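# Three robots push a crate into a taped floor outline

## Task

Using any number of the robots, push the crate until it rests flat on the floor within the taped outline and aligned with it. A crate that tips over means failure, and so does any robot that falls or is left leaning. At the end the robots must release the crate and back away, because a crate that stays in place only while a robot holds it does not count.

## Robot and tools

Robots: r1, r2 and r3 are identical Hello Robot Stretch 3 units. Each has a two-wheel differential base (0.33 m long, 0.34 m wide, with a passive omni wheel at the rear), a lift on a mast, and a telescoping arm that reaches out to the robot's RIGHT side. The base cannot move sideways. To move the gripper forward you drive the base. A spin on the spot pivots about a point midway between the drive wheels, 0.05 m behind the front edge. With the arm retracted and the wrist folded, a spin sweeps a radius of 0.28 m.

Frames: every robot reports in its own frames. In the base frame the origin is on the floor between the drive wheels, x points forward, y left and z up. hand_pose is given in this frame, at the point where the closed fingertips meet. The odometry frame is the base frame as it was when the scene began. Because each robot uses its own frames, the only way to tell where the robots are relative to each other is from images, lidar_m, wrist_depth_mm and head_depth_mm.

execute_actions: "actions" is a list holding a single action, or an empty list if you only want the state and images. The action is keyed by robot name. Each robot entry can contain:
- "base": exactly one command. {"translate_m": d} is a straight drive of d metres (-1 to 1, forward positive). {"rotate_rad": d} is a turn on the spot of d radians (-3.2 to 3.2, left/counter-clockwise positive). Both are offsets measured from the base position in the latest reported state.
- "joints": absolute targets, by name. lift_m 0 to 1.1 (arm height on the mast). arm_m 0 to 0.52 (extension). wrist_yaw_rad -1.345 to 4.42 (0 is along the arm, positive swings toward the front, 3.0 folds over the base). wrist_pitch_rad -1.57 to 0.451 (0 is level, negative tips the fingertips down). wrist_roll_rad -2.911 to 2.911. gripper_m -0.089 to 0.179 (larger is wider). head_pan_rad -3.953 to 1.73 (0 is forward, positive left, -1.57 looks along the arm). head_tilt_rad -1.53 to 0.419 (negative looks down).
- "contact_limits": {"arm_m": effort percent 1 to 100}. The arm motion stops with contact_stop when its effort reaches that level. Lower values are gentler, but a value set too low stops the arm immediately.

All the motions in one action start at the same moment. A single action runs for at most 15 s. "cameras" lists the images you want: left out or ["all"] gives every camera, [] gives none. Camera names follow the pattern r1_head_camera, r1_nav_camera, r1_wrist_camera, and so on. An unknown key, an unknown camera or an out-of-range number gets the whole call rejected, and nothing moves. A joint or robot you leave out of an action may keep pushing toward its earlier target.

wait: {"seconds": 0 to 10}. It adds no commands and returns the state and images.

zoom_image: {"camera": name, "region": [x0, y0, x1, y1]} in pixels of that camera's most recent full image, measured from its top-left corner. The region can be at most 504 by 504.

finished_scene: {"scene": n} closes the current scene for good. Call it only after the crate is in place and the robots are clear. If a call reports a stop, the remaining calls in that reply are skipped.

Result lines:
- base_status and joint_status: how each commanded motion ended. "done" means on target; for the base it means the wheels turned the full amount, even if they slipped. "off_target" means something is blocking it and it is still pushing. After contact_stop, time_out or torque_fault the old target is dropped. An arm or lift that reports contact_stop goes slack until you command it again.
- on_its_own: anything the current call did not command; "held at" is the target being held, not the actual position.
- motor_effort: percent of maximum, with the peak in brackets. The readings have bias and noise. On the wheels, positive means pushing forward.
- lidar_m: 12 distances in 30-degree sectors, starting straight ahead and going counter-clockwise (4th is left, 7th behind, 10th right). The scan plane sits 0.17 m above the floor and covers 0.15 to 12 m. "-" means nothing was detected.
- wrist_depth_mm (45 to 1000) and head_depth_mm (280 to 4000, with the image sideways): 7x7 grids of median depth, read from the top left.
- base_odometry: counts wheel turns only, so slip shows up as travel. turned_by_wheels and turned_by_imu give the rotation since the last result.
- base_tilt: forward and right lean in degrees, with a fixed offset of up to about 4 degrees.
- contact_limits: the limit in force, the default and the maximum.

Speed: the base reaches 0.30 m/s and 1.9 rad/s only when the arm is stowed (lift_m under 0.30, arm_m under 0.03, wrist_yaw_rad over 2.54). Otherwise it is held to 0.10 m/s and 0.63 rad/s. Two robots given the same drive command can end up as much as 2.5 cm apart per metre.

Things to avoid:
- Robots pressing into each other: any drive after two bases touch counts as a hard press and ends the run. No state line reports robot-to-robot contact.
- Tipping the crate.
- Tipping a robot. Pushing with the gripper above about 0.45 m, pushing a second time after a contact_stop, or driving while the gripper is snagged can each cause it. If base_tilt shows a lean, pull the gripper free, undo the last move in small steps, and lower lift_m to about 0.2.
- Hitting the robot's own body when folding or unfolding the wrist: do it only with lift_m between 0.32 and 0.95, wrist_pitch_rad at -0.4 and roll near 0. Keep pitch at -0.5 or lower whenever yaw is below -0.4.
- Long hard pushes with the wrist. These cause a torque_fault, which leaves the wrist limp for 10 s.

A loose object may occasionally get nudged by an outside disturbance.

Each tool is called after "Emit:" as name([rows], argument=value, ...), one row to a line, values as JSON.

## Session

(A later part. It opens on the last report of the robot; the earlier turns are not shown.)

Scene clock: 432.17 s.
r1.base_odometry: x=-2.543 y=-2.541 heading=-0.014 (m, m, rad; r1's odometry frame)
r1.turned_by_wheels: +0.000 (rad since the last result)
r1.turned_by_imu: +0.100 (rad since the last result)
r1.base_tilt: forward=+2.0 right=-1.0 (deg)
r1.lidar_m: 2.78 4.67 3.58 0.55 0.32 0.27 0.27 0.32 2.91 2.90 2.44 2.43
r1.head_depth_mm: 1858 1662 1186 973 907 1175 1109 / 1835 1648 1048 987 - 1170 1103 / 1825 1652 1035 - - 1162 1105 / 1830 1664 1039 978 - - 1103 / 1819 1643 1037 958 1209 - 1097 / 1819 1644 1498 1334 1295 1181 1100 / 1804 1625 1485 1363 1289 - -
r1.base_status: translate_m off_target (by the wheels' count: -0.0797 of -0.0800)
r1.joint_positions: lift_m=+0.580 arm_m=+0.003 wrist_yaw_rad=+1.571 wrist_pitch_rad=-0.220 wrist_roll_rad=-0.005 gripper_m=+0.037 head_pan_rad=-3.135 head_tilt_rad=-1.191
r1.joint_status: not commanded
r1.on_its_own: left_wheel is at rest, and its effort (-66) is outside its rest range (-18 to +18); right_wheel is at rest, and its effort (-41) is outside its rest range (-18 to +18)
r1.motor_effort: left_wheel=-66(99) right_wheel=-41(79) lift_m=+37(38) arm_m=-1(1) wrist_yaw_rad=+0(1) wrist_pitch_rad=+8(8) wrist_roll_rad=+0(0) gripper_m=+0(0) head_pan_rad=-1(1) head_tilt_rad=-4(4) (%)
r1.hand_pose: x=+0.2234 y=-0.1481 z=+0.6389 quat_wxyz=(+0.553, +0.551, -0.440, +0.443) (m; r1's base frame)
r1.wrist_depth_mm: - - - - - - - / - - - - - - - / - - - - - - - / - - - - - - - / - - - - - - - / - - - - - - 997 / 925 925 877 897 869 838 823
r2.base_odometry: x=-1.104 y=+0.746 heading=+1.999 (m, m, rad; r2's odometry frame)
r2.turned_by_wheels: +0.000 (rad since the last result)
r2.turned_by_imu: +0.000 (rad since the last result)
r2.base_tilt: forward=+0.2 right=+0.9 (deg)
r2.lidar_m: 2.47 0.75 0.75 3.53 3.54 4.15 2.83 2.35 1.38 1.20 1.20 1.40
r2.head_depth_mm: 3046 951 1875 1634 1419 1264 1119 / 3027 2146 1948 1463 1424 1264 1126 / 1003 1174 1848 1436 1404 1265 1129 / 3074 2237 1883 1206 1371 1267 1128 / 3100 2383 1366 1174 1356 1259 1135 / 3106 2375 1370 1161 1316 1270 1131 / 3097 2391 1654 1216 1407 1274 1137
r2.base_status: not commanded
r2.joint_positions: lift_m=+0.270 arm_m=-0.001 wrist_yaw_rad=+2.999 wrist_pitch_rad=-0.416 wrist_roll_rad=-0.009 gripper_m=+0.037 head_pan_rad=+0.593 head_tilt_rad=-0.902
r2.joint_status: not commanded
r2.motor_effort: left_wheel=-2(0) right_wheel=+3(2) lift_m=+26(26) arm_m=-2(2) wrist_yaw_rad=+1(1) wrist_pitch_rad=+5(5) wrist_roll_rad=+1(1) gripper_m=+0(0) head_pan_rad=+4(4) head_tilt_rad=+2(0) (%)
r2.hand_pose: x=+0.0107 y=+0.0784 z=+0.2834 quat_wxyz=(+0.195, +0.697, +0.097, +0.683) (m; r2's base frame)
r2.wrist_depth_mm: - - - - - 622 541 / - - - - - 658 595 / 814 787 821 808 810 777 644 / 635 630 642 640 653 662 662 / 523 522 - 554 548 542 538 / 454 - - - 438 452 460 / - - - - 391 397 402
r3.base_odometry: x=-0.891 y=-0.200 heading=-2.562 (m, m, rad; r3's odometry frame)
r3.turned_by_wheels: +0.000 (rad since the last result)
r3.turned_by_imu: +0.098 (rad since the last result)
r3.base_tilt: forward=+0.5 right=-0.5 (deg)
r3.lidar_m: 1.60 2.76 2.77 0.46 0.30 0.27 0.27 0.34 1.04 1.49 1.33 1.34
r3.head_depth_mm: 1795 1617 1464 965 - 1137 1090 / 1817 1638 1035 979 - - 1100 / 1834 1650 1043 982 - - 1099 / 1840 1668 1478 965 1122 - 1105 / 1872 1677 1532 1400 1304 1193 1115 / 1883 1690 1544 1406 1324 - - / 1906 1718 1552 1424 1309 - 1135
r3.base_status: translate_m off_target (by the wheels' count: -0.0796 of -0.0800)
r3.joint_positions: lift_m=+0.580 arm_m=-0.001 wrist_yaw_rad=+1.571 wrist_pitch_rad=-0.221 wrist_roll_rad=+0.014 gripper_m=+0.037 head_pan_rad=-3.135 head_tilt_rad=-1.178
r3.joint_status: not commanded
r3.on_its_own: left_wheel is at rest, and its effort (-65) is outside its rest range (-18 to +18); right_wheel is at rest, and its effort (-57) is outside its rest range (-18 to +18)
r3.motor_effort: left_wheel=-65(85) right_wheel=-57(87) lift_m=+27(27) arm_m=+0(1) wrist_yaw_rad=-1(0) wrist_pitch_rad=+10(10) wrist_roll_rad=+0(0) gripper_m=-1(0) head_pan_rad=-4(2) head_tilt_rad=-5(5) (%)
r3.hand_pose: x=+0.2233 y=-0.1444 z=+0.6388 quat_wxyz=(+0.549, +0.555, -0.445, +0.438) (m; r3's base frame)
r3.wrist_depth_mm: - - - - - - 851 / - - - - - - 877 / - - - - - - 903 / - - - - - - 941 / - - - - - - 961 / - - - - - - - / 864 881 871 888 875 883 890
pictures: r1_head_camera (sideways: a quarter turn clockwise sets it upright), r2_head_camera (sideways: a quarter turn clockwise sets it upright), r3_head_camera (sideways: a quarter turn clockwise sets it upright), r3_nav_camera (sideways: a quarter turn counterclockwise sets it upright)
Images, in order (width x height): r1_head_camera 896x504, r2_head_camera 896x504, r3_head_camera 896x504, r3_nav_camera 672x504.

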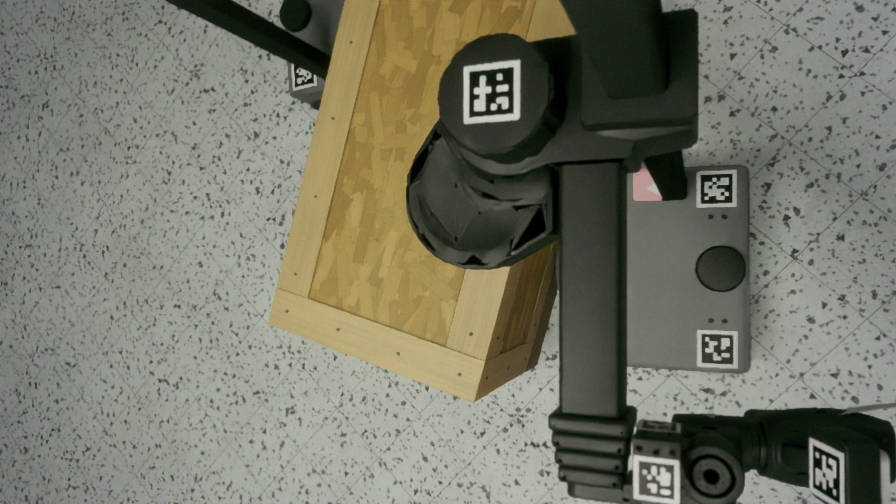

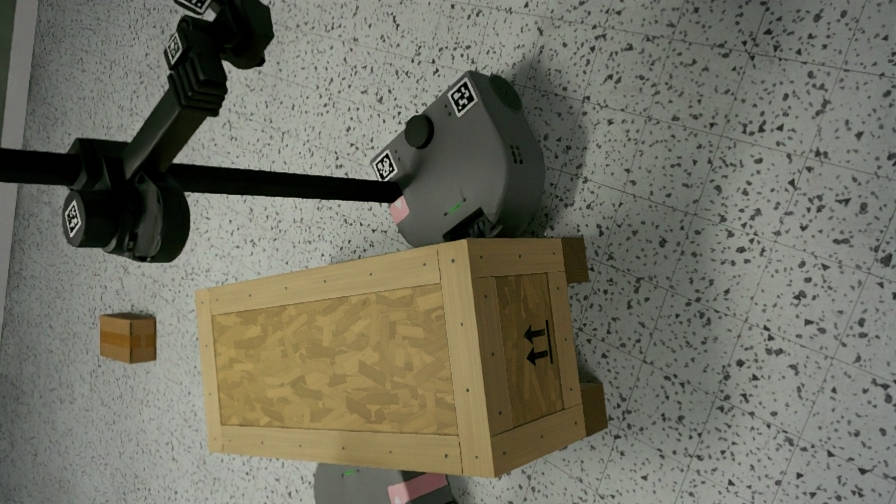

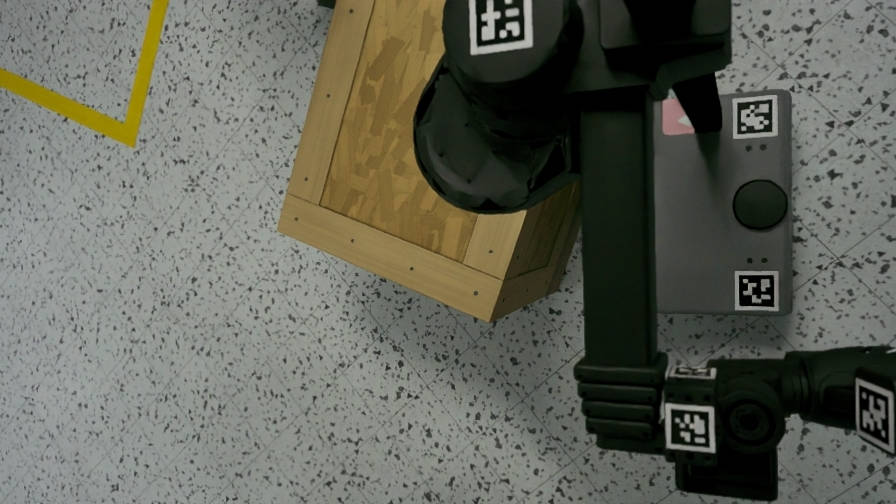

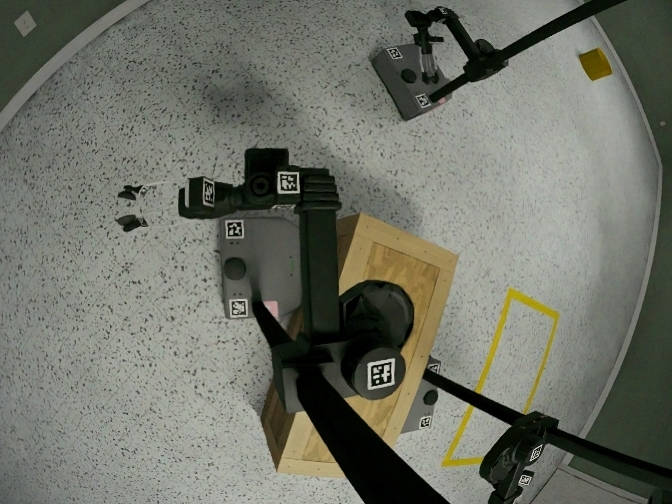

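Emit:
execute_actions([
  {"r3":{"base":{"rotate_rad":1.20}},"r1":{"base":{"translate_m":0.25},"joints":{"wrist_yaw_rad":3.0,"wrist_pitch_rad":-0.4}},"r2":{"base":{"rotate_rad":0.243}}},
], cameras=[])

Emit:
execute_actions([
  {"r3":{"base":{"translate_m":0.47}},"r1":{"base":{"translate_m":0.5},"joints":{"lift_m":0.27}},"r2":{"base":{"translate_m":0.5},"joints":{"head_pan_rad":0,"head_tilt_rad":-1.1}}},
], cameras=["r2_nav_camera","r3_head_camera"])

Scene clock: 464.90 s.
r1.base_odometry: x=-2.293 y=-2.544 heading=-0.014 (m, m, rad; r1's odometry frame)
r1.turned_by_wheels: +0.000 (rad since the last result)
r1.turned_by_imu: -0.001 (rad since the last result)
r1.base_tilt: forward=+1.9 right=-0.9 (deg)
r1.lidar_m: 2.57 4.32 3.40 1.37 0.59 0.51 0.51 0.59 3.07 2.69 2.26 2.25
r1.head_depth_mm: 1845 1478 1049 1024 1310 1182 1112 / 1845 1659 1044 1012 - 1164 1108 / 1844 1146 1045 - - 1167 1103 / 1826 1139 1039 1208 - - 1104 / 1821 1148 1050 1333 1299 - 1101 / 1812 1641 1473 1355 1296 1202 1102 / 1805 1628 1474 1356 1284 - 1083
r1.base_status: done
r1.joint_positions: lift_m=+0.580 arm_m=+0.003 wrist_yaw_rad=+2.997 wrist_pitch_rad=-0.412 wrist_roll_rad=-0.005 gripper_m=+0.037 head_pan_rad=-3.135 head_tilt_rad=-1.191
r1.joint_status: all done
r1.motor_effort: left_wheel=-1(54) right_wheel=+0(35) lift_m=+37(37) arm_m=-1(1) wrist_yaw_rad=+2(2) wrist_pitch_rad=+5(9) wrist_roll_rad=+0(0) gripper_m=+0(0) head_pan_rad=-1(2) head_tilt_rad=-4(4) (%)
r1.hand_pose: x=+0.0111 y=+0.0749 z=+0.5938 quat_wxyz=(+0.194, +0.699, +0.095, +0.682) (m; r1's base frame)
r1.wrist_depth_mm: - - - - - - - / - - - - - - - / - - - - - - - / 648 720 - - - - - / 536 733 - - - - 956 / 528 733 - 841 815 864 810 / 528 743 - 746 755 714 715
r2.base_odometry: x=-1.104 y=+0.746 heading=+2.242 (m, m, rad; r2's odometry frame)
r2.turned_by_wheels: +0.243 (rad since the last result)
r2.turned_by_imu: +0.239 (rad since the last result)
r2.base_tilt: forward=+0.2 right=+1.0 (deg)
r2.lidar_m: 0.96 0.74 0.78 3.53 3.67 2.82 2.92 1.71 1.25 1.20 1.25 1.69
r2.head_depth_mm: 2997 2208 1849 1407 1325 1250 1128 / 3034 2403 1898 1576 1401 1266 1128 / 3095 2388 1360 1180 1359 1270 1130 / 3089 2370 1365 1186 1348 1263 1136 / 3091 2381 1493 1189 1388 1268 1135 / 3119 2383 1921 1653 1436 1270 1133 / 3108 2424 1711 1628 1451 1276 1132
r2.base_status: done
r2.joint_positions: lift_m=+0.270 arm_m=-0.001 wrist_yaw_rad=+2.999 wrist_pitch_rad=-0.416 wrist_roll_rad=-0.009 gripper_m=+0.037 head_pan_rad=+0.593 head_tilt_rad=-0.902
r2.joint_status: not commanded
r2.motor_effort: left_wheel=-1(10) right_wheel=+2(10) lift_m=+26(27) arm_m=-2(2) wrist_yaw_rad=+1(1) wrist_pitch_rad=+5(5) wrist_roll_rad=+1(1) gripper_m=-1(0) head_pan_rad=+3(3) head_tilt_rad=+0(1) (%)
r2.hand_pose: x=+0.0107 y=+0.0784 z=+0.2834 quat_wxyz=(+0.195, +0.697, +0.097, +0.683) (m; r2's base frame)
r2.wrist_depth_mm: - - - - - - 551 / - - - - - 707 579 / 793 777 832 837 818 751 618 / 635 637 641 647 659 653 658 / 522 524 - 558 541 541 547 / 452 - - - 446 454 462 / - - - - 396 399 396
r3.base_odometry: x=-0.891 y=-0.200 heading=-1.362 (m, m, rad; r3's odometry frame)
r3.turned_by_wheels: +1.200 (rad since the last result)
r3.turned_by_imu: +1.184 (rad since the last result)
r3.base_tilt: forward=+0.4 right=-0.5 (deg)
r3.lidar_m: 2.82 0.39 0.28 0.27 0.28 0.38 1.98 1.40 1.33 1.37 1.81 2.76
r3.head_depth_mm: 1213 1402 1454 1389 - 1075 1071 / 1795 1477 1492 1412 - - 1100 / 1833 1658 1501 1418 - - 1101 / 1859 1664 1514 1387 1305 - 1110 / 1862 1675 1530 1405 1308 1196 1114 / 1860 1703 1535 1410 1325 - - / 1781 1716 1554 1426 1312 - 1131
r3.base_status: done
r3.joint_positions: lift_m=+0.580 arm_m=-0.001 wrist_yaw_rad=+1.571 wrist_pitch_rad=-0.221 wrist_roll_rad=+0.014 gripper_m=+0.037 head_pan_rad=-3.135 head_tilt_rad=-1.178
r3.joint_status: not commanded
r3.motor_effort: left_wheel=-2(63) right_wheel=+3(40) lift_m=+27(27) arm_m=+0(0) wrist_yaw_rad=-2(1) wrist_pitch_rad=+10(10) wrist_roll_rad=+0(0) gripper_m=+0(1) head_pan_rad=-3(3) head_tilt_rad=-5(4) (%)
r3.hand_pose: x=+0.2233 y=-0.1444 z=+0.6388 quat_wxyz=(+0.549, +0.555, -0.445, +0.438) (m; r3's base frame)
r3.wrist_depth_mm: - - - - - - - / - - - - - - - / - - - - - - - / - - - - - - - / - - - - - - - / 528 - - - - - - / 515 853 875 855 890 893 902
pictures: none
No camera images: the call's "cameras" was empty. Leave "cameras" out to get every camera's image.

Scene clock: 470.90 s.
r1.base_odometry: x=-1.793 y=-2.551 heading=-0.014 (m, m, rad; r1's odometry frame)
r1.turned_by_wheels: +0.000 (rad since the last result)
r1.turned_by_imu: -0.001 (rad since the last result)
r1.base_tilt: forward=+1.9 right=-1.1 (deg)
r1.lidar_m: 2.17 3.59 3.13 3.33 2.84 0.99 0.99 3.41 3.40 2.27 1.89 1.88
r1.head_depth_mm: 1286 1205 1460 1392 1306 1182 1112 / 1272 1219 1479 1384 1292 1168 1108 / 1275 1283 1486 1379 - 1151 1103 / 1267 1338 1502 1383 - - 1106 / 1259 1389 1502 1365 1289 - 1099 / 1809 1640 1490 1372 1278 - 1102 / 1811 1629 1495 1358 1260 1176 1092
r1.base_status: done
r1.joint_positions: lift_m=+0.270 arm_m=+0.003 wrist_yaw_rad=+2.999 wrist_pitch_rad=-0.413 wrist_roll_rad=-0.005 gripper_m=+0.037 head_pan_rad=-3.135 head_tilt_rad=-1.191
r1.joint_status: all done
r1.motor_effort: left_wheel=+0(13) right_wheel=+0(9) lift_m=+21(31) arm_m=+0(1) wrist_yaw_rad=+1(2) wrist_pitch_rad=+6(5) wrist_roll_rad=+0(0) gripper_m=+0(0) head_pan_rad=-1(2) head_tilt_rad=-4(4) (%)
r1.hand_pose: x=+0.0108 y=+0.0747 z=+0.2841 quat_wxyz=(+0.194, +0.699, +0.096, +0.682) (m; r1's base frame)
r1.wrist_depth_mm: - - - - - - - / - - - - - - - / - - 997 985 944 894 870 / 810 790 763 737 716 692 659 / 641 610 - 585 585 553 545 / 519 513 - - 471 462 452 / 452 - - - 409 401 390
r2.base_odometry: x=-1.415 y=+1.137 heading=+2.241 (m, m, rad; r2's odometry frame)
r2.turned_by_wheels: +0.000 (rad since the last result)
r2.turned_by_imu: +0.003 (rad since the last result)
r2.base_tilt: forward=+0.2 right=+0.9 (deg)
r2.lidar_m: 3.31 0.41 0.33 0.45 3.67 3.29 3.30 1.71 1.24 1.20 1.24 1.70
r2.head_depth_mm: 2059 1812 1600 1447 1300 1199 1102 / 2081 1805 1604 1436 1300 1198 1125 / 2085 1826 1597 1441 1312 1190 1120 / 2101 1827 1615 1442 1307 1193 1130 / 2052 1843 1466 1402 1313 1198 1136 / 1986 1825 1421 1379 1310 1177 1100 / 840 1837 1428 1412 1029 903 1109
r2.base_status: done
r2.joint_positions: lift_m=+0.270 arm_m=-0.001 wrist_yaw_rad=+2.999 wrist_pitch_rad=-0.416 wrist_roll_rad=-0.009 gripper_m=+0.037 head_pan_rad=+0.007 head_tilt_rad=-1.087
r2.joint_status: all done
r2.motor_effort: left_wheel=-1(8) right_wheel=+3(11) lift_m=+26(26) arm_m=-2(2) wrist_yaw_rad=+1(1) wrist_pitch_rad=+5(5) wrist_roll_rad=+1(1) gripper_m=+0(0) head_pan_rad=-4(41) head_tilt_rad=-5(20) (%)
r2.hand_pose: x=+0.0107 y=+0.0784 z=+0.2834 quat_wxyz=(+0.195, +0.697, +0.097, +0.683) (m; r2's base frame)
r2.wrist_depth_mm: - - - 493 359 312 486 / - - - 530 390 363 652 / 797 800 812 587 416 456 777 / 626 628 645 654 458 594 659 / 523 539 - 547 496 535 534 / 451 - - - 442 456 459 / - - - - 396 397 395
r3.base_odometry: x=-0.794 y=-0.660 heading=-1.362 (m, m, rad; r3's odometry frame)
r3.turned_by_wheels: +0.000 (rad since the last result)
r3.turned_by_imu: -0.002 (rad since the last result)
r3.base_tilt: forward=+0.4 right=-0.5 (deg)
r3.lidar_m: 2.40 3.17 0.28 0.27 0.28 0.39 1.01 1.62 1.55 1.59 2.10 2.34
r3.head_depth_mm: 1111 1593 1052 995 - 1089 1076 / 1727 1411 1465 1397 - - 1094 / 1207 1441 1501 1410 - - 1099 / 1841 1668 1513 1390 1296 - 1107 / 1858 1669 1530 1396 1312 1199 1116 / 1878 1695 1541 1413 1321 - - / 1899 1712 1553 1420 1304 - 1129
r3.base_status: done
r3.joint_positions: lift_m=+0.580 arm_m=-0.001 wrist_yaw_rad=+1.571 wrist_pitch_rad=-0.221 wrist_roll_rad=+0.014 gripper_m=+0.037 head_pan_rad=-3.135 head_tilt_rad=-1.178
r3.joint_status: not commanded
r3.motor_effort: left_wheel=-2(3) right_wheel=+2(8) lift_m=+27(27) arm_m=+0(0) wrist_yaw_rad=-1(1) wrist_pitch_rad=+10(10) wrist_roll_rad=+0(0) gripper_m=+0(0) head_pan_rad=-3(4) head_tilt_rad=-5(6) (%)
r3.hand_pose: x=+0.2233 y=-0.1444 z=+0.6388 quat_wxyz=(+0.549, +0.555, -0.445, +0.438) (m; r3's base frame)
r3.wrist_depth_mm: - - - - - - - / - - - - - - - / - - - - - - - / - - - - - - - / - - - - - - - / - - - - - - - / 872 858 873 895 883 898 883
pictures: r2_nav_camera (sideways: a quarter turn counterclockwise sets it upright), r3_head_camera (sideways: a quarter turn clockwise sets it upright)
Images, in order (width x height): r2_nav_camera 672x504, r3_head_camera 896x504.

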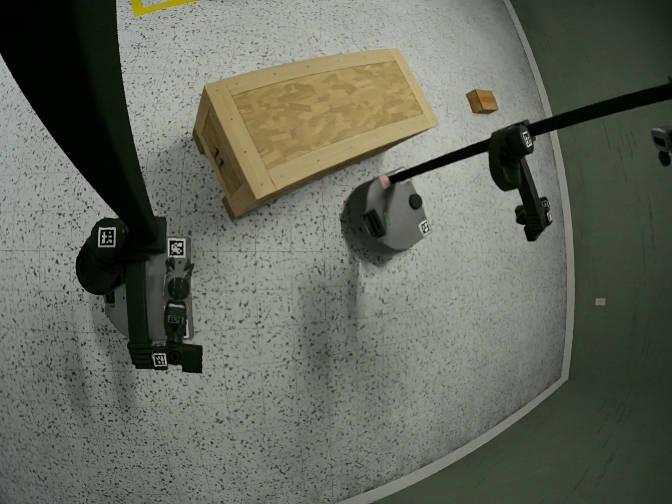

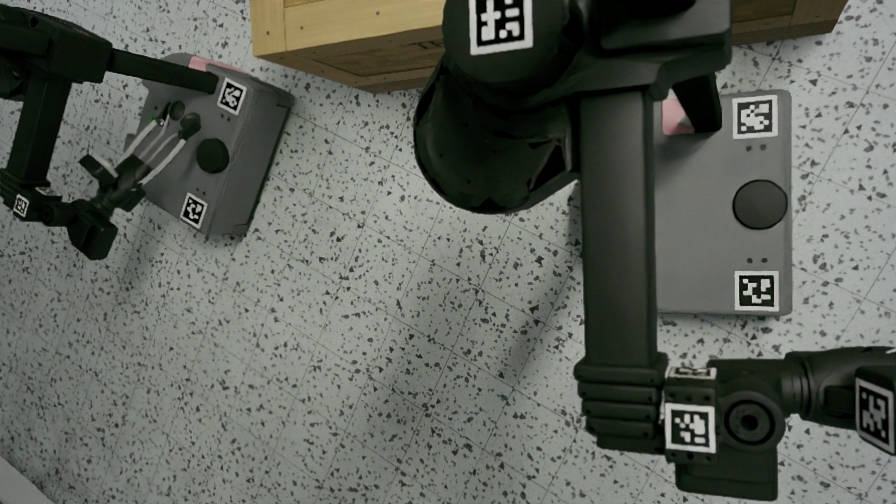

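Emit:
execute_actions([
  {"r3":{"base":{"rotate_rad":-1.665}},"r1":{"base":{"translate_m":0.8},"joints":{"head_tilt_rad":-0.75}},"r2":{"base":{"translate_m":0.42}}},
], cameras=[])

Emit:
execute_actions([
  {"r2":{"base":{"rotate_rad":-1.235},"joints":{"lift_m":0.58,"head_pan_rad":-3.14,"head_tilt_rad":-1.19}}},
], cameras=["r2_head_camera","r3_head_camera","r1_head_camera"])

Scene clock: 480.97 s.
r1.base_odometry: x=-0.993 y=-2.563 heading=-0.014 (m, m, rad; r1's odometry frame)
r1.turned_by_wheels: +0.000 (rad since the last result)
r1.turned_by_imu: -0.002 (rad since the last result)
r1.base_tilt: forward=+1.9 right=-1.0 (deg)
r1.lidar_m: 1.51 2.52 2.84 2.89 3.40 1.75 1.75 3.95 2.87 1.55 1.33 1.33
r1.head_depth_mm: 3197 2946 2266 1916 1545 1319 1157 / 3473 3375 1945 1897 1544 1318 1144 / 3663 3442 1994 1899 1544 1318 1173 / 3842 3168 2050 1903 1564 1321 1166 / - 3377 2217 1887 1551 1318 1143 / - 3319 2417 1886 1570 1317 1145 / 3944 3349 2435 1886 1544 1314 1141
r1.base_status: done
r1.joint_positions: lift_m=+0.270 arm_m=+0.003 wrist_yaw_rad=+2.999 wrist_pitch_rad=-0.413 wrist_roll_rad=-0.005 gripper_m=+0.037 head_pan_rad=-3.135 head_tilt_rad=-0.754
r1.joint_status: all done
r1.motor_effort: left_wheel=+1(14) right_wheel=+0(7) lift_m=+21(21) arm_m=+0(1) wrist_yaw_rad=+2(0) wrist_pitch_rad=+5(5) wrist_roll_rad=+0(0) gripper_m=+0(0) head_pan_rad=-1(1) head_tilt_rad=+0(21) (%)
r1.hand_pose: x=+0.0108 y=+0.0747 z=+0.2841 quat_wxyz=(+0.194, +0.699, +0.096, +0.682) (m; r1's base frame)
r1.wrist_depth_mm: - - - - - - - / - - - - - - - / - - - 981 967 883 862 / 797 793 767 739 717 688 670 / 628 622 - 592 577 555 542 / 514 503 - - 470 469 451 / 455 - - - 414 400 398
r2.base_odometry: x=-1.676 y=+1.466 heading=+2.241 (m, m, rad; r2's odometry frame)
r2.turned_by_wheels: +0.000 (rad since the last result)
r2.turned_by_imu: +0.002 (rad since the last result)
r2.base_tilt: forward=+0.2 right=+0.9 (deg)
r2.lidar_m: 2.91 0.63 0.43 0.32 0.32 3.72 3.71 1.69 1.24 1.20 1.25 1.70
r2.head_depth_mm: 2081 1813 1604 1444 1300 1194 1110 / 2109 1823 1616 1445 1309 1196 1129 / 2085 1816 1615 1441 1307 1200 1122 / 2118 1841 1615 1446 1310 1202 1129 / 2111 1817 1591 1448 1319 1202 1130 / 2112 1839 1624 1419 1238 1201 1105 / 2107 1843 720 1238 1166 1202 1097
r2.base_status: done
r2.joint_positions: lift_m=+0.270 arm_m=-0.001 wrist_yaw_rad=+2.999 wrist_pitch_rad=-0.416 wrist_roll_rad=-0.009 gripper_m=+0.037 head_pan_rad=+0.007 head_tilt_rad=-1.088
r2.joint_status: not commanded
r2.motor_effort: left_wheel=-1(10) right_wheel=+2(10) lift_m=+26(27) arm_m=-2(2) wrist_yaw_rad=+1(2) wrist_pitch_rad=+5(5) wrist_roll_rad=+1(0) gripper_m=+0(0) head_pan_rad=-3(4) head_tilt_rad=-5(5) (%)
r2.hand_pose: x=+0.0107 y=+0.0784 z=+0.2834 quat_wxyz=(+0.195, +0.697, +0.097, +0.683) (m; r2's base frame)
r2.wrist_depth_mm: 247 - 332 398 505 690 - / 268 - 364 441 571 699 - / 295 308 400 496 633 538 516 / 602 336 446 550 647 546 483 / 524 385 - 528 548 531 549 / 458 - - - 439 457 456 / - - - - 394 398 397
r3.base_odometry: x=-0.794 y=-0.660 heading=-3.027 (m, m, rad; r3's odometry frame)
r3.turned_by_wheels: -1.665 (rad since the last result)
r3.turned_by_imu: -1.625 (rad since the last result)
r3.base_tilt: forward=+0.4 right=-0.6 (deg)
r3.lidar_m: 1.56 1.98 2.34 2.38 3.00 0.29 0.28 0.28 0.37 0.63 1.66 1.54
r3.head_depth_mm: 1792 1617 1484 1390 - 1140 1091 / 1802 1635 1498 1408 - - 1094 / 1833 1650 1456 984 - - 1099 / 1848 1669 1048 960 960 - 1109 / 1856 1682 1056 972 939 1192 1118 / 1879 1702 1067 979 931 - - / 1911 1701 1552 989 988 - 1129
r3.base_status: done
r3.joint_positions: lift_m=+0.580 arm_m=+0.000 wrist_yaw_rad=+1.571 wrist_pitch_rad=-0.221 wrist_roll_rad=+0.014 gripper_m=+0.037 head_pan_rad=-3.135 head_tilt_rad=-1.178
r3.joint_status: not commanded
r3.motor_effort: left_wheel=+2(9) right_wheel=-3(68) lift_m=+27(27) arm_m=+0(1) wrist_yaw_rad=-1(1) wrist_pitch_rad=+10(10) wrist_roll_rad=+0(0) gripper_m=+0(0) head_pan_rad=-3(3) head_tilt_rad=-5(6) (%)
r3.hand_pose: x=+0.2234 y=-0.1445 z=+0.6389 quat_wxyz=(+0.549, +0.555, -0.445, +0.438) (m; r3's base frame)
r3.wrist_depth_mm: - - - - - - - / - - - - - - - / - - - - - - - / - - - - - - - / - - - - - - - / - - - - - - - / 858 873 879 888 878 888 875
pictures: none
No camera images: the call's "cameras" was empty. Leave "cameras" out to get every camera's image.

Scene clock: 484.63 s.
r1.base_odometry: x=-0.993 y=-2.563 heading=-0.014 (m, m, rad; r1's odometry frame)
r1.turned_by_wheels: +0.000 (rad since the last result)
r1.turned_by_imu: +0.000 (rad since the last result)
r1.base_tilt: forward=+1.8 right=-1.0 (deg)
r1.lidar_m: 1.51 2.52 2.84 2.89 3.39 1.75 1.75 3.95 2.88 1.55 1.33 1.33
r1.head_depth_mm: 3079 3264 2270 1908 1550 1320 1145 / 3463 3201 1952 1898 1561 1326 1148 / 3666 3389 2004 1910 1574 1310 1169 / 3880 3222 2059 1910 1558 1319 1168 / - 3402 2233 1896 1568 1324 1139 / - 3367 2427 1876 1554 1314 1141 / 3822 3326 2439 1889 1548 1315 1146
r1.base_status: not commanded
r1.joint_positions: lift_m=+0.270 arm_m=+0.003 wrist_yaw_rad=+2.999 wrist_pitch_rad=-0.413 wrist_roll_rad=-0.005 gripper_m=+0.037 head_pan_rad=-3.135 head_tilt_rad=-0.754
r1.joint_status: not commanded
r1.motor_effort: left_wheel=+1(1) right_wheel=+0(0) lift_m=+21(21) arm_m=-1(0) wrist_yaw_rad=+1(0) wrist_pitch_rad=+5(6) wrist_roll_rad=+0(0) gripper_m=+0(0) head_pan_rad=-1(1) head_tilt_rad=+1(0) (%)
r1.hand_pose: x=+0.0108 y=+0.0747 z=+0.2841 quat_wxyz=(+0.194, +0.699, +0.096, +0.682) (m; r1's base frame)
r1.wrist_depth_mm: - - - - - - - / - - - - - - - / - - - 951 950 909 871 / 802 780 758 732 717 682 663 / 628 626 - 592 589 559 559 / 525 518 - - 466 460 461 / 449 - - - 413 407 394
r2.base_odometry: x=-1.676 y=+1.466 heading=+1.006 (m, m, rad; r2's odometry frame)
r2.turned_by_wheels: -1.235 (rad since the last result)
r2.turned_by_imu: -1.224 (rad since the last result)
r2.base_tilt: forward=+0.2 right=+1.0 (deg)
r2.lidar_m: 1.20 1.46 2.82 0.63 0.53 0.34 0.31 0.32 3.69 2.12 1.33 1.20
r2.head_depth_mm: 1830 1649 1037 969 - - 1099 / 1830 1643 1040 983 - - 1100 / 1822 1646 1047 985 - - 1082 / 1826 1659 1047 964 1109 - 1080 / 1834 1652 1062 985 1266 - 1086 / 1853 1662 1507 1380 1303 1180 1095 / 1858 1662 1511 1388 1297 - -
r2.base_status: done
r2.joint_positions: lift_m=+0.580 arm_m=-0.001 wrist_yaw_rad=+2.999 wrist_pitch_rad=-0.416 wrist_roll_rad=-0.009 gripper_m=+0.037 head_pan_rad=-3.134 head_tilt_rad=-1.176
r2.joint_status: all done
r2.motor_effort: left_wheel=+3(11) right_wheel=-1(7) lift_m=+37(42) arm_m=-2(2) wrist_yaw_rad=+1(1) wrist_pitch_rad=+5(5) wrist_roll_rad=+1(1) gripper_m=+0(1) head_pan_rad=-4(49) head_tilt_rad=-6(13) (%)
r2.hand_pose: x=+0.0107 y=+0.0784 z=+0.5930 quat_wxyz=(+0.195, +0.697, +0.097, +0.683) (m; r2's base frame)
r2.wrist_depth_mm: - - - - - - - / - - - - - - - / 665 - - - - - - / 549 813 967 - - - - / 500 728 - 944 - 934 953 / 480 744 - 788 756 811 800 / 459 650 678 689 696 708 694
r3.base_odometry: x=-0.794 y=-0.660 heading=-3.027 (m, m, rad; r3's odometry frame)
r3.turned_by_wheels: +0.000 (rad since the last result)
r3.turned_by_imu: -0.001 (rad since the last result)
r3.base_tilt: forward=+0.4 right=-0.6 (deg)
r3.lidar_m: 1.57 1.99 2.34 2.37 3.00 0.29 0.28 0.28 0.37 0.51 1.66 1.54
r3.head_depth_mm: 1799 1624 1480 1390 - 1142 1092 / 1811 1642 1490 1410 - - 1095 / 1829 1640 1455 986 - - 1099 / 1851 1671 1049 967 956 - 1106 / 1856 1684 1060 973 938 1189 1119 / 1890 1694 1067 982 934 - - / 1895 1706 1555 987 984 - 1131
r3.base_status: not commanded
r3.joint_positions: lift_m=+0.580 arm_m=+0.000 wrist_yaw_rad=+1.571 wrist_pitch_rad=-0.221 wrist_roll_rad=+0.014 gripper_m=+0.037 head_pan_rad=-3.135 head_tilt_rad=-1.178
r3.joint_status: not commanded
r3.motor_effort: left_wheel=+3(3) right_wheel=-3(3) lift_m=+27(27) arm_m=+0(1) wrist_yaw_rad=+0(2) wrist_pitch_rad=+10(10) wrist_roll_rad=+0(0) gripper_m=+0(0) head_pan_rad=-3(4) head_tilt_rad=-5(6) (%)
r3.hand_pose: x=+0.2234 y=-0.1445 z=+0.6389 quat_wxyz=(+0.549, +0.555, -0.445, +0.438) (m; r3's base frame)
r3.wrist_depth_mm: - - - - - - - / - - - - - - - / - - - - - - - / - - - - - - - / - - - - - - - / - - - - - - - / 881 880 866 888 885 896 890
pictures: r1_head_camera (sideways: a quarter turn clockwise sets it upright), r2_head_camera (sideways: a quarter turn clockwise sets it upright), r3_head_camera (sideways: a quarter turn clockwise sets it upright)
Images, in order (width x height): r1_head_camera 896x504, r2_head_camera 896x504, r3_head_camera 896x504.

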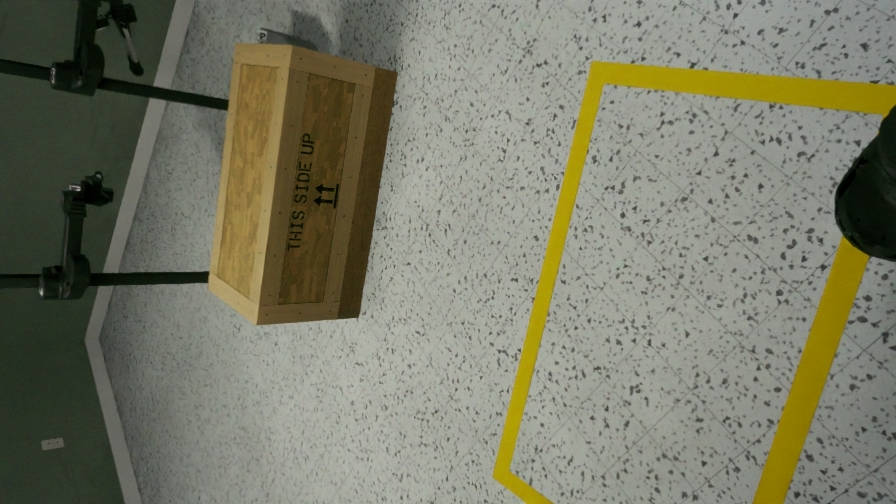

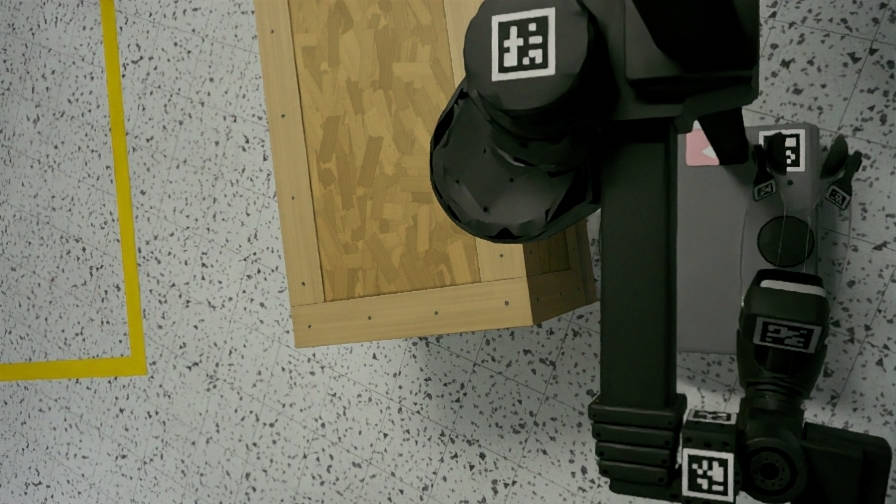

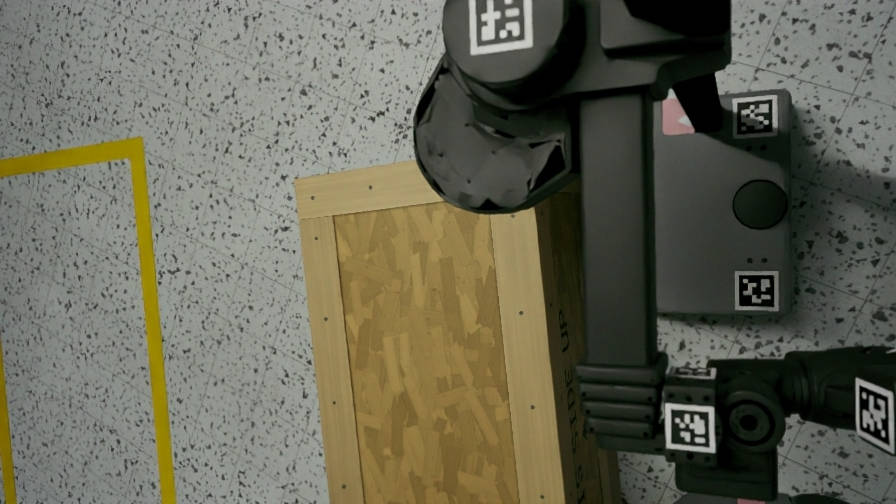

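Emit:
execute_actions([
  {"r2":{"base":{"rotate_rad":0.05},"joints":{"wrist_yaw_rad":1.57,"wrist_pitch_rad":-0.2}},"r1":{"base":{"translate_m":0.35}}},
], cameras=[])

Emit:
execute_actions([
  {"r2":{"base":{"translate_m":-0.03}}},
], cameras=[])

Emit:
execute_actions([
  {"r2":{"base":{"translate_m":-0.4}},"r3":{"base":{"translate_m":-0.4}}},
], cameras=["r2_head_camera","r3_head_camera","r1_head_camera"])

Scene clock: 504.93 s.
r1.base_odometry: x=-0.643 y=-2.568 heading=-0.014 (m, m, rad; r1's odometry frame)
r1.turned_by_wheels: +0.000 (rad since the last result)
r1.turned_by_imu: -0.001 (rad since the last result)
r1.base_tilt: forward=+1.8 right=-1.0 (deg)
r1.lidar_m: 1.22 2.04 4.48 2.75 3.65 2.09 2.09 4.16 2.32 1.27 1.08 1.08
r1.head_depth_mm: 3417 3455 2420 1905 1567 1331 1145 / 3673 2370 2238 1903 1556 1315 1150 / - 2371 2283 1905 1553 1319 1165 / - 2363 2355 1907 1559 1318 1167 / - 3337 2434 1914 1541 1318 1153 / - 3334 2436 1878 1550 1316 1141 / - 3350 2426 1884 1537 1315 1150
r1.base_status: done
r1.joint_positions: lift_m=+0.270 arm_m=+0.003 wrist_yaw_rad=+2.999 wrist_pitch_rad=-0.413 wrist_roll_rad=-0.005 gripper_m=+0.037 head_pan_rad=-3.135 head_tilt_rad=-0.753
r1.joint_status: not commanded
r1.motor_effort: left_wheel=+1(12) right_wheel=+0(7) lift_m=+21(21) arm_m=-1(0) wrist_yaw_rad=+2(0) wrist_pitch_rad=+5(5) wrist_roll_rad=+0(0) gripper_m=+0(0) head_pan_rad=-1(1) head_tilt_rad=+0(1) (%)
r1.hand_pose: x=+0.0108 y=+0.0747 z=+0.2841 quat_wxyz=(+0.194, +0.699, +0.096, +0.682) (m; r1's base frame)
r1.wrist_depth_mm: - - - - - - - / - - - - - - - / - - - 956 987 920 868 / 796 795 756 716 704 685 658 / 643 607 - 578 590 552 540 / 519 507 - - 465 472 457 / 446 - - - 408 401 397
r2.base_odometry: x=-1.676 y=+1.466 heading=+1.056 (m, m, rad; r2's odometry frame)
r2.turned_by_wheels: +0.050 (rad since the last result)
r2.turned_by_imu: +0.049 (rad since the last result)
r2.base_tilt: forward=+0.3 right=+0.9 (deg)
r2.lidar_m: 1.21 1.52 2.91 0.63 0.49 0.34 0.31 0.32 3.69 1.98 1.30 1.20
r2.head_depth_mm: 1840 1652 1040 968 - - 1103 / 1818 1647 1048 975 - - 1104 / 1828 1646 1045 981 - - 1083 / 1829 1644 1041 963 1111 - 1087 / 1836 1660 1466 1358 1267 - 1088 / 1845 1652 1512 1380 1296 1175 1103 / 1855 1659 1513 1385 1297 - 1101
r2.base_status: done
r2.joint_positions: lift_m=+0.580 arm_m=-0.001 wrist_yaw_rad=+1.572 wrist_pitch_rad=-0.222 wrist_roll_rad=-0.009 gripper_m=+0.037 head_pan_rad=-3.134 head_tilt_rad=-1.176
r2.joint_status: all done
r2.motor_effort: left_wheel=-2(4) right_wheel=+3(5) lift_m=+37(38) arm_m=-3(2) wrist_yaw_rad=-1(5) wrist_pitch_rad=+7(9) wrist_roll_rad=+1(1) gripper_m=+1(0) head_pan_rad=-4(4) head_tilt_rad=-6(5) (%)
r2.hand_pose: x=+0.2232 y=-0.1438 z=+0.6384 quat_wxyz=(+0.554, +0.551, -0.438, +0.444) (m; r2's base frame)
r2.wrist_depth_mm: - - - - 912 834 769 / - - - - 959 888 823 / - - - - - 928 857 / - - - - - - 911 / - - - - - - 963 / 946 956 910 967 922 949 949 / 803 795 799 797 806 831 802
r3.base_odometry: x=-0.794 y=-0.660 heading=-3.027 (m, m, rad; r3's odometry frame)
r3.turned_by_wheels: +0.000 (rad since the last result)
r3.turned_by_imu: -0.001 (rad since the last result)
r3.base_tilt: forward=+0.4 right=-0.6 (deg)
r3.lidar_m: 1.57 1.98 2.34 2.37 2.99 0.29 0.28 0.28 0.37 0.51 1.67 1.54
r3.head_depth_mm: 1786 1625 1472 1382 - 1142 1092 / 1810 1640 1487 1408 - - 1097 / 1819 1653 1458 985 - - 1098 / 1845 1649 1048 966 954 - 1104 / 1856 1687 1064 970 940 1195 1117 / 1890 1694 1066 978 930 - - / 1899 1705 1544 991 987 - 1132
r3.base_status: not commanded
r3.joint_positions: lift_m=+0.580 arm_m=+0.000 wrist_yaw_rad=+1.571 wrist_pitch_rad=-0.221 wrist_roll_rad=+0.014 gripper_m=+0.037 head_pan_rad=-3.135 head_tilt_rad=-1.178
r3.joint_status: not commanded
r3.motor_effort: left_wheel=+3(2) right_wheel=-3(3) lift_m=+27(27) arm_m=-1(0) wrist_yaw_rad=-1(1) wrist_pitch_rad=+10(10) wrist_roll_rad=+0(0) gripper_m=+1(0) head_pan_rad=-4(3) head_tilt_rad=-5(4) (%)
r3.hand_pose: x=+0.2234 y=-0.1445 z=+0.6389 quat_wxyz=(+0.549, +0.555, -0.445, +0.438) (m; r3's base frame)
r3.wrist_depth_mm: - - - - - - - / - - - - - - - / - - - - - - - / - - - - - - - / - - - - - - - / - - - - - - - / 865 880 868 891 881 884 883
pictures: none
No camera images: the call's "cameras" was empty. Leave "cameras" out to get every camera's image.

Scene clock: 506.37 s.
r1.base_odometry: x=-0.643 y=-2.568 heading=-0.014 (m, m, rad; r1's odometry frame)
r1.turned_by_wheels: +0.000 (rad since the last result)
r1.turned_by_imu: +0.000 (rad since the last result)
r1.base_tilt: forward=+1.9 right=-1.0 (deg)
r1.lidar_m: 1.22 2.03 4.50 2.75 3.65 2.08 2.09 4.18 2.32 1.28 1.08 1.08
r1.head_depth_mm: 3432 3433 2418 1910 1561 1330 1147 / 3638 2372 2232 1914 1562 1322 1150 / 3984 2356 2272 1885 1569 1324 1169 / - 2400 2375 1889 1568 1312 1167 / - 3359 2428 1883 1555 1319 1142 / - 3417 2422 1900 1547 1326 1146 / - 3408 2408 1891 1553 1322 1139
r1.base_status: not commanded
r1.joint_positions: lift_m=+0.270 arm_m=+0.003 wrist_yaw_rad=+2.999 wrist_pitch_rad=-0.413 wrist_roll_rad=-0.005 gripper_m=+0.037 head_pan_rad=-3.135 head_tilt_rad=-0.753
r1.joint_status: not commanded
r1.motor_effort: left_wheel=+1(1) right_wheel=-1(0) lift_m=+21(21) arm_m=-1(1) wrist_yaw_rad=+1(1) wrist_pitch_rad=+5(6) wrist_roll_rad=+0(0) gripper_m=+0(0) head_pan_rad=-1(1) head_tilt_rad=+0(0) (%)
r1.hand_pose: x=+0.0108 y=+0.0747 z=+0.2841 quat_wxyz=(+0.194, +0.699, +0.096, +0.682) (m; r1's base frame)
r1.wrist_depth_mm: - - - - - - - / - - - - - - - / - - - 940 928 892 872 / 823 775 757 742 709 679 670 / 623 634 - 581 597 553 544 / 534 517 - - 469 458 457 / 449 - - - 413 398 391
r2.base_odometry: x=-1.691 y=+1.440 heading=+1.056 (m, m, rad; r2's odometry frame)
r2.turned_by_wheels: +0.000 (rad since the last result)
r2.turned_by_imu: -0.001 (rad since the last result)
r2.base_tilt: forward=+0.2 right=+1.0 (deg)
r2.lidar_m: 1.24 1.55 2.92 0.63 0.45 0.30 0.28 0.29 3.69 2.03 1.33 1.22
r2.head_depth_mm: 1815 1637 1039 969 - - 1102 / 1828 1642 1043 977 - - 1104 / 1825 1641 1045 987 - - 1092 / 1830 1657 1044 969 995 - 1089 / 1851 1642 1495 1348 1279 - 1089 / 1854 1661 1503 1386 1299 1176 1113 / 1857 1670 1507 1391 1297 - 1107
r2.base_status: done
r2.joint_positions: lift_m=+0.580 arm_m=-0.001 wrist_yaw_rad=+1.572 wrist_pitch_rad=-0.222 wrist_roll_rad=-0.009 gripper_m=+0.037 head_pan_rad=-3.134 head_tilt_rad=-1.176
r2.joint_status: not commanded
r2.motor_effort: left_wheel=-1(7) right_wheel=+3(4) lift_m=+38(38) arm_m=-2(2) wrist_yaw_rad=-1(1) wrist_pitch_rad=+7(7) wrist_roll_rad=+1(1) gripper_m=+1(1) head_pan_rad=-4(4) head_tilt_rad=-6(6) (%)
r2.hand_pose: x=+0.2233 y=-0.1438 z=+0.6385 quat_wxyz=(+0.554, +0.551, -0.438, +0.444) (m; r2's base frame)
r2.wrist_depth_mm: - - - - 926 853 793 / - - - - - 904 838 / - - - - - 979 891 / - - - - - - 923 / - - - - - - - / 972 934 937 946 910 959 940 / 794 784 797 802 799 799 799
r3.base_odometry: x=-0.794 y=-0.660 heading=-3.027 (m, m, rad; r3's odometry frame)
r3.turned_by_wheels: +0.000 (rad since the last result)
r3.turned_by_imu: +0.000 (rad since the last result)
r3.base_tilt: forward=+0.4 right=-0.5 (deg)
r3.lidar_m: 1.56 1.98 2.34 2.37 3.00 0.29 0.28 0.28 0.37 0.51 1.66 1.54
r3.head_depth_mm: 1796 1623 1481 1388 - 1139 1092 / 1813 1629 1489 1406 - - 1095 / 1833 1648 1465 981 - - 1100 / 1853 1674 1051 965 955 - 1108 / 1875 1689 1061 973 941 1199 1115 / 1890 1703 1068 977 931 - - / 1888 1713 1557 989 986 - 1135
r3.base_status: not commanded
r3.joint_positions: lift_m=+0.580 arm_m=+0.000 wrist_yaw_rad=+1.571 wrist_pitch_rad=-0.221 wrist_roll_rad=+0.014 gripper_m=+0.037 head_pan_rad=-3.135 head_tilt_rad=-1.178
r3.joint_status: not commanded
r3.motor_effort: left_wheel=+3(2) right_wheel=-3(3) lift_m=+27(27) arm_m=-1(1) wrist_yaw_rad=-1(1) wrist_pitch_rad=+10(10) wrist_roll_rad=+0(0) gripper_m=+0(0) head_pan_rad=-4(3) head_tilt_rad=-6(4) (%)
r3.hand_pose: x=+0.2234 y=-0.1445 z=+0.6389 quat_wxyz=(+0.549, +0.555, -0.445, +0.438) (m; r3's base frame)
r3.wrist_depth_mm: - - - - - - - / - - - - - - - / - - - - - - - / - - - - - - - / - - - - - - - / - - - - - - - / 873 861 870 877 870 894 900
pictures: none
No camera images: the call's "cameras" was empty. Leave "cameras" out to get every camera's image.

Scene clock: 511.83 s.
r1.base_odometry: x=-0.643 y=-2.568 heading=-0.014 (m, m, rad; r1's odometry frame)
r1.turned_by_wheels: +0.000 (rad since the last result)
r1.turned_by_imu: +0.000 (rad since the last result)
r1.base_tilt: forward=+1.9 right=-1.0 (deg)
r1.lidar_m: 1.22 2.04 4.50 2.75 3.64 1.79 1.77 4.20 2.32 1.27 1.08 1.08
r1.head_depth_mm: 3370 3393 2407 1909 1564 1317 1149 / 3506 3221 1961 1914 1564 1321 1141 / 3951 3361 2008 1914 1550 1325 1168 / - 3423 2038 1889 1553 1317 1163 / - 3213 2107 1907 1541 1324 1152 / - 3362 2423 1896 1560 1320 1145 / - 3392 2470 1890 1551 1308 1140
r1.base_status: not commanded
r1.joint_positions: lift_m=+0.270 arm_m=+0.003 wrist_yaw_rad=+2.999 wrist_pitch_rad=-0.413 wrist_roll_rad=-0.005 gripper_m=+0.037 head_pan_rad=-3.135 head_tilt_rad=-0.753
r1.joint_status: not commanded
r1.motor_effort: left_wheel=+1(1) right_wheel=+0(0) lift_m=+21(21) arm_m=-1(1) wrist_yaw_rad=+1(0) wrist_pitch_rad=+5(5) wrist_roll_rad=+0(0) gripper_m=+0(0) head_pan_rad=-1(1) head_tilt_rad=+0(0) (%)
r1.hand_pose: x=+0.0108 y=+0.0747 z=+0.2841 quat_wxyz=(+0.194, +0.699, +0.096, +0.682) (m; r1's base frame)
r1.wrist_depth_mm: - - - - - - - / - - - - - - - / - - - 973 922 890 874 / 816 788 752 727 704 701 660 / 622 622 - 600 594 558 535 / 521 515 - - 466 471 453 / 452 - - - 408 401 395
r2.base_odometry: x=-1.888 y=+1.093 heading=+1.056 (m, m, rad; r2's odometry frame)
r2.turned_by_wheels: +0.000 (rad since the last result)
r2.turned_by_imu: +0.098 (rad since the last result)
r2.base_tilt: forward=+0.2 right=+0.9 (deg)
r2.lidar_m: 1.56 2.08 3.03 0.62 0.45 0.30 0.28 0.28 3.50 2.22 1.58 1.51
r2.head_depth_mm: 1828 1628 1039 964 - - 1098 / 1824 1634 1039 979 - - 1095 / 1835 1650 1043 983 - - 1091 / 1831 1648 1044 966 966 - 1087 / 1853 1664 1485 1330 1273 - 1089 / 1847 1655 1505 1384 1291 1181 1105 / 1842 1654 1517 1385 1291 - 1102
r2.base_status: translate_m off_target (by the wheels' count: -0.3996 of -0.4000)
r2.joint_positions: lift_m=+0.580 arm_m=-0.001 wrist_yaw_rad=+1.572 wrist_pitch_rad=-0.221 wrist_roll_rad=-0.009 gripper_m=+0.037 head_pan_rad=-3.134 head_tilt_rad=-1.178
r2.joint_status: not commanded
r2.on_its_own: left_wheel is at rest, and its effort (-65) is outside its rest range (-18 to +18); right_wheel is at rest, and its effort (-49) is outside its rest range (-18 to +18)
r2.motor_effort: left_wheel=-65(87) right_wheel=-49(69) lift_m=+37(38) arm_m=-2(2) wrist_yaw_rad=+0(1) wrist_pitch_rad=+6(7) wrist_roll_rad=+1(1) gripper_m=-1(0) head_pan_rad=-3(4) head_tilt_rad=-6(6) (%)
r2.hand_pose: x=+0.2233 y=-0.1440 z=+0.6388 quat_wxyz=(+0.554, +0.550, -0.439, +0.444) (m; r2's base frame)
r2.wrist_depth_mm: - - - - - - 946 / - - - - - - - / - - - - - - - / - - - - - - - / - - - - - - - / 960 964 935 970 899 967 951 / 799 812 788 797 792 812 804
r3.base_odometry: x=-0.397 y=-0.614 heading=-3.027 (m, m, rad; r3's odometry frame)
r3.turned_by_wheels: +0.000 (rad since the last result)
r3.turned_by_imu: +0.074 (rad since the last result)
r3.base_tilt: forward=+0.5 right=-0.6 (deg)
r3.lidar_m: 1.95 2.59 2.50 2.57 3.00 0.30 0.28 0.28 0.35 0.50 1.98 1.89
r3.head_depth_mm: 1793 1621 1476 1390 - 1142 1092 / 1803 1637 1477 1403 - - 1097 / 1823 1656 1489 991 - - 1103 / 1853 1663 1052 963 941 - 1105 / 1865 1682 1060 972 925 1197 1117 / 1889 1702 1545 980 923 - - / 1910 1704 1559 988 940 - 1121
r3.base_status: translate_m off_target (by the wheels' count: -0.3997 of -0.4000)
r3.joint_positions: lift_m=+0.580 arm_m=+0.000 wrist_yaw_rad=+1.571 wrist_pitch_rad=-0.221 wrist_roll_rad=+0.014 gripper_m=+0.037 head_pan_rad=-3.135 head_tilt_rad=-1.178
r3.joint_status: not commanded
r3.on_its_own: left_wheel is at rest, and its effort (-29) is outside its rest range (-18 to +18); right_wheel is at rest, and its effort (-58) is outside its rest range (-18 to +18)
r3.motor_effort: left_wheel=-29(81) right_wheel=-58(78) lift_m=+27(27) arm_m=+0(1) wrist_yaw_rad=+0(0) wrist_pitch_rad=+10(10) wrist_roll_rad=+0(0) gripper_m=+0(0) head_pan_rad=-3(2) head_tilt_rad=-6(5) (%)
r3.hand_pose: x=+0.2234 y=-0.1445 z=+0.6389 quat_wxyz=(+0.549, +0.555, -0.445, +0.438) (m; r3's base frame)
r3.wrist_depth_mm: - - - - - - - / - - - - - - - / - - - - - - - / - - - - - - - / - - - - - - - / - - - - - - - / 867 854 867 888 882 878 890
pictures: r1_head_camera (sideways: a quarter turn clockwise sets it upright), r2_head_camera (sideways: a quarter turn clockwise sets it upright), r3_head_camera (sideways: a quarter turn clockwise sets it upright)
Images, in order (width x height): r1_head_camera 896x504, r2_head_camera 896x504, r3_head_camera 896x504.

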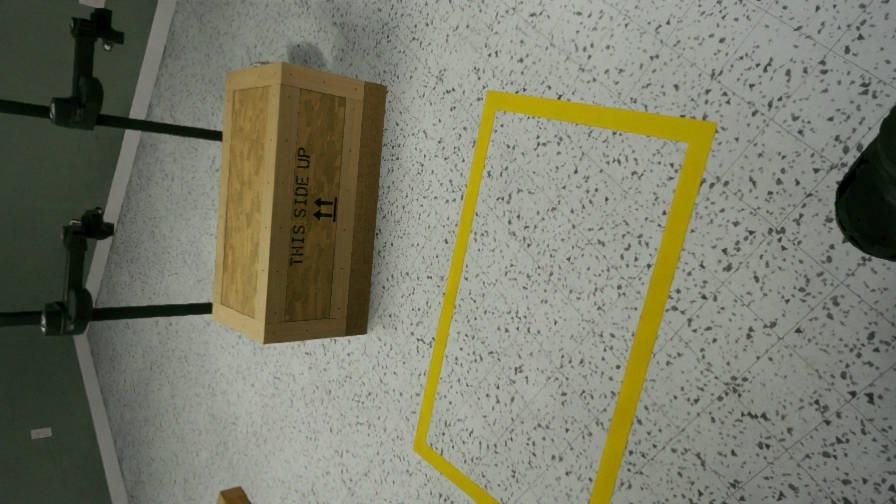

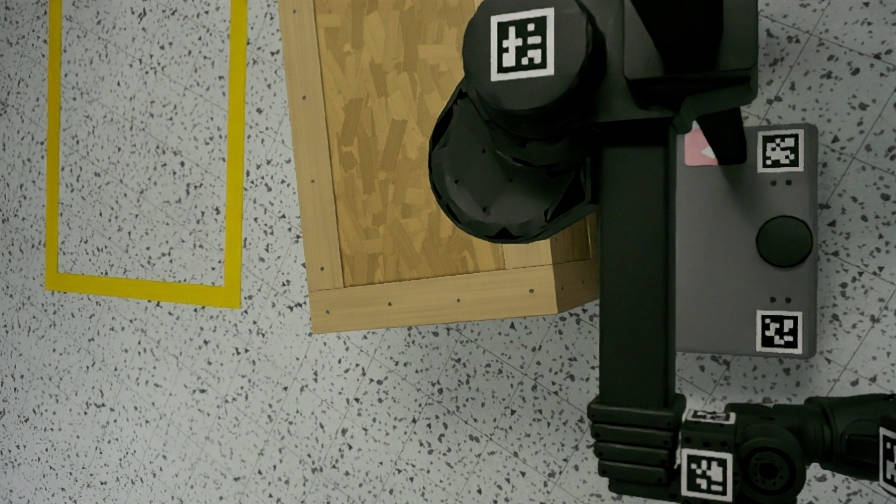

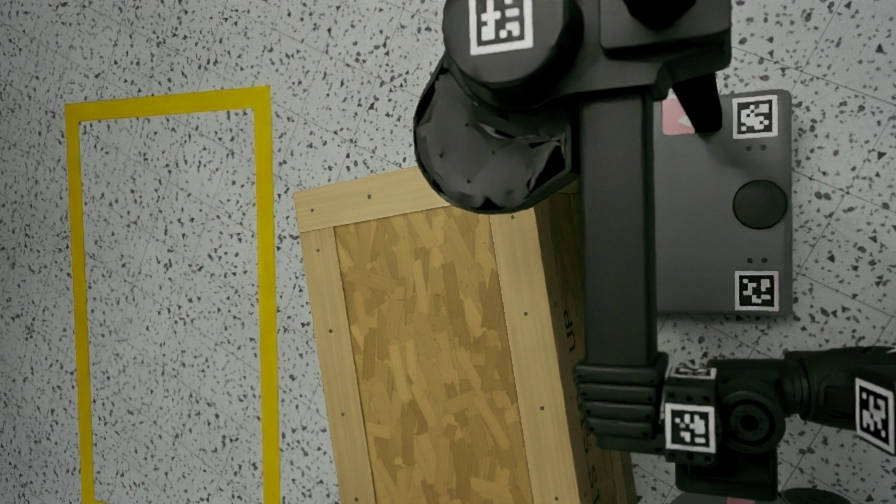

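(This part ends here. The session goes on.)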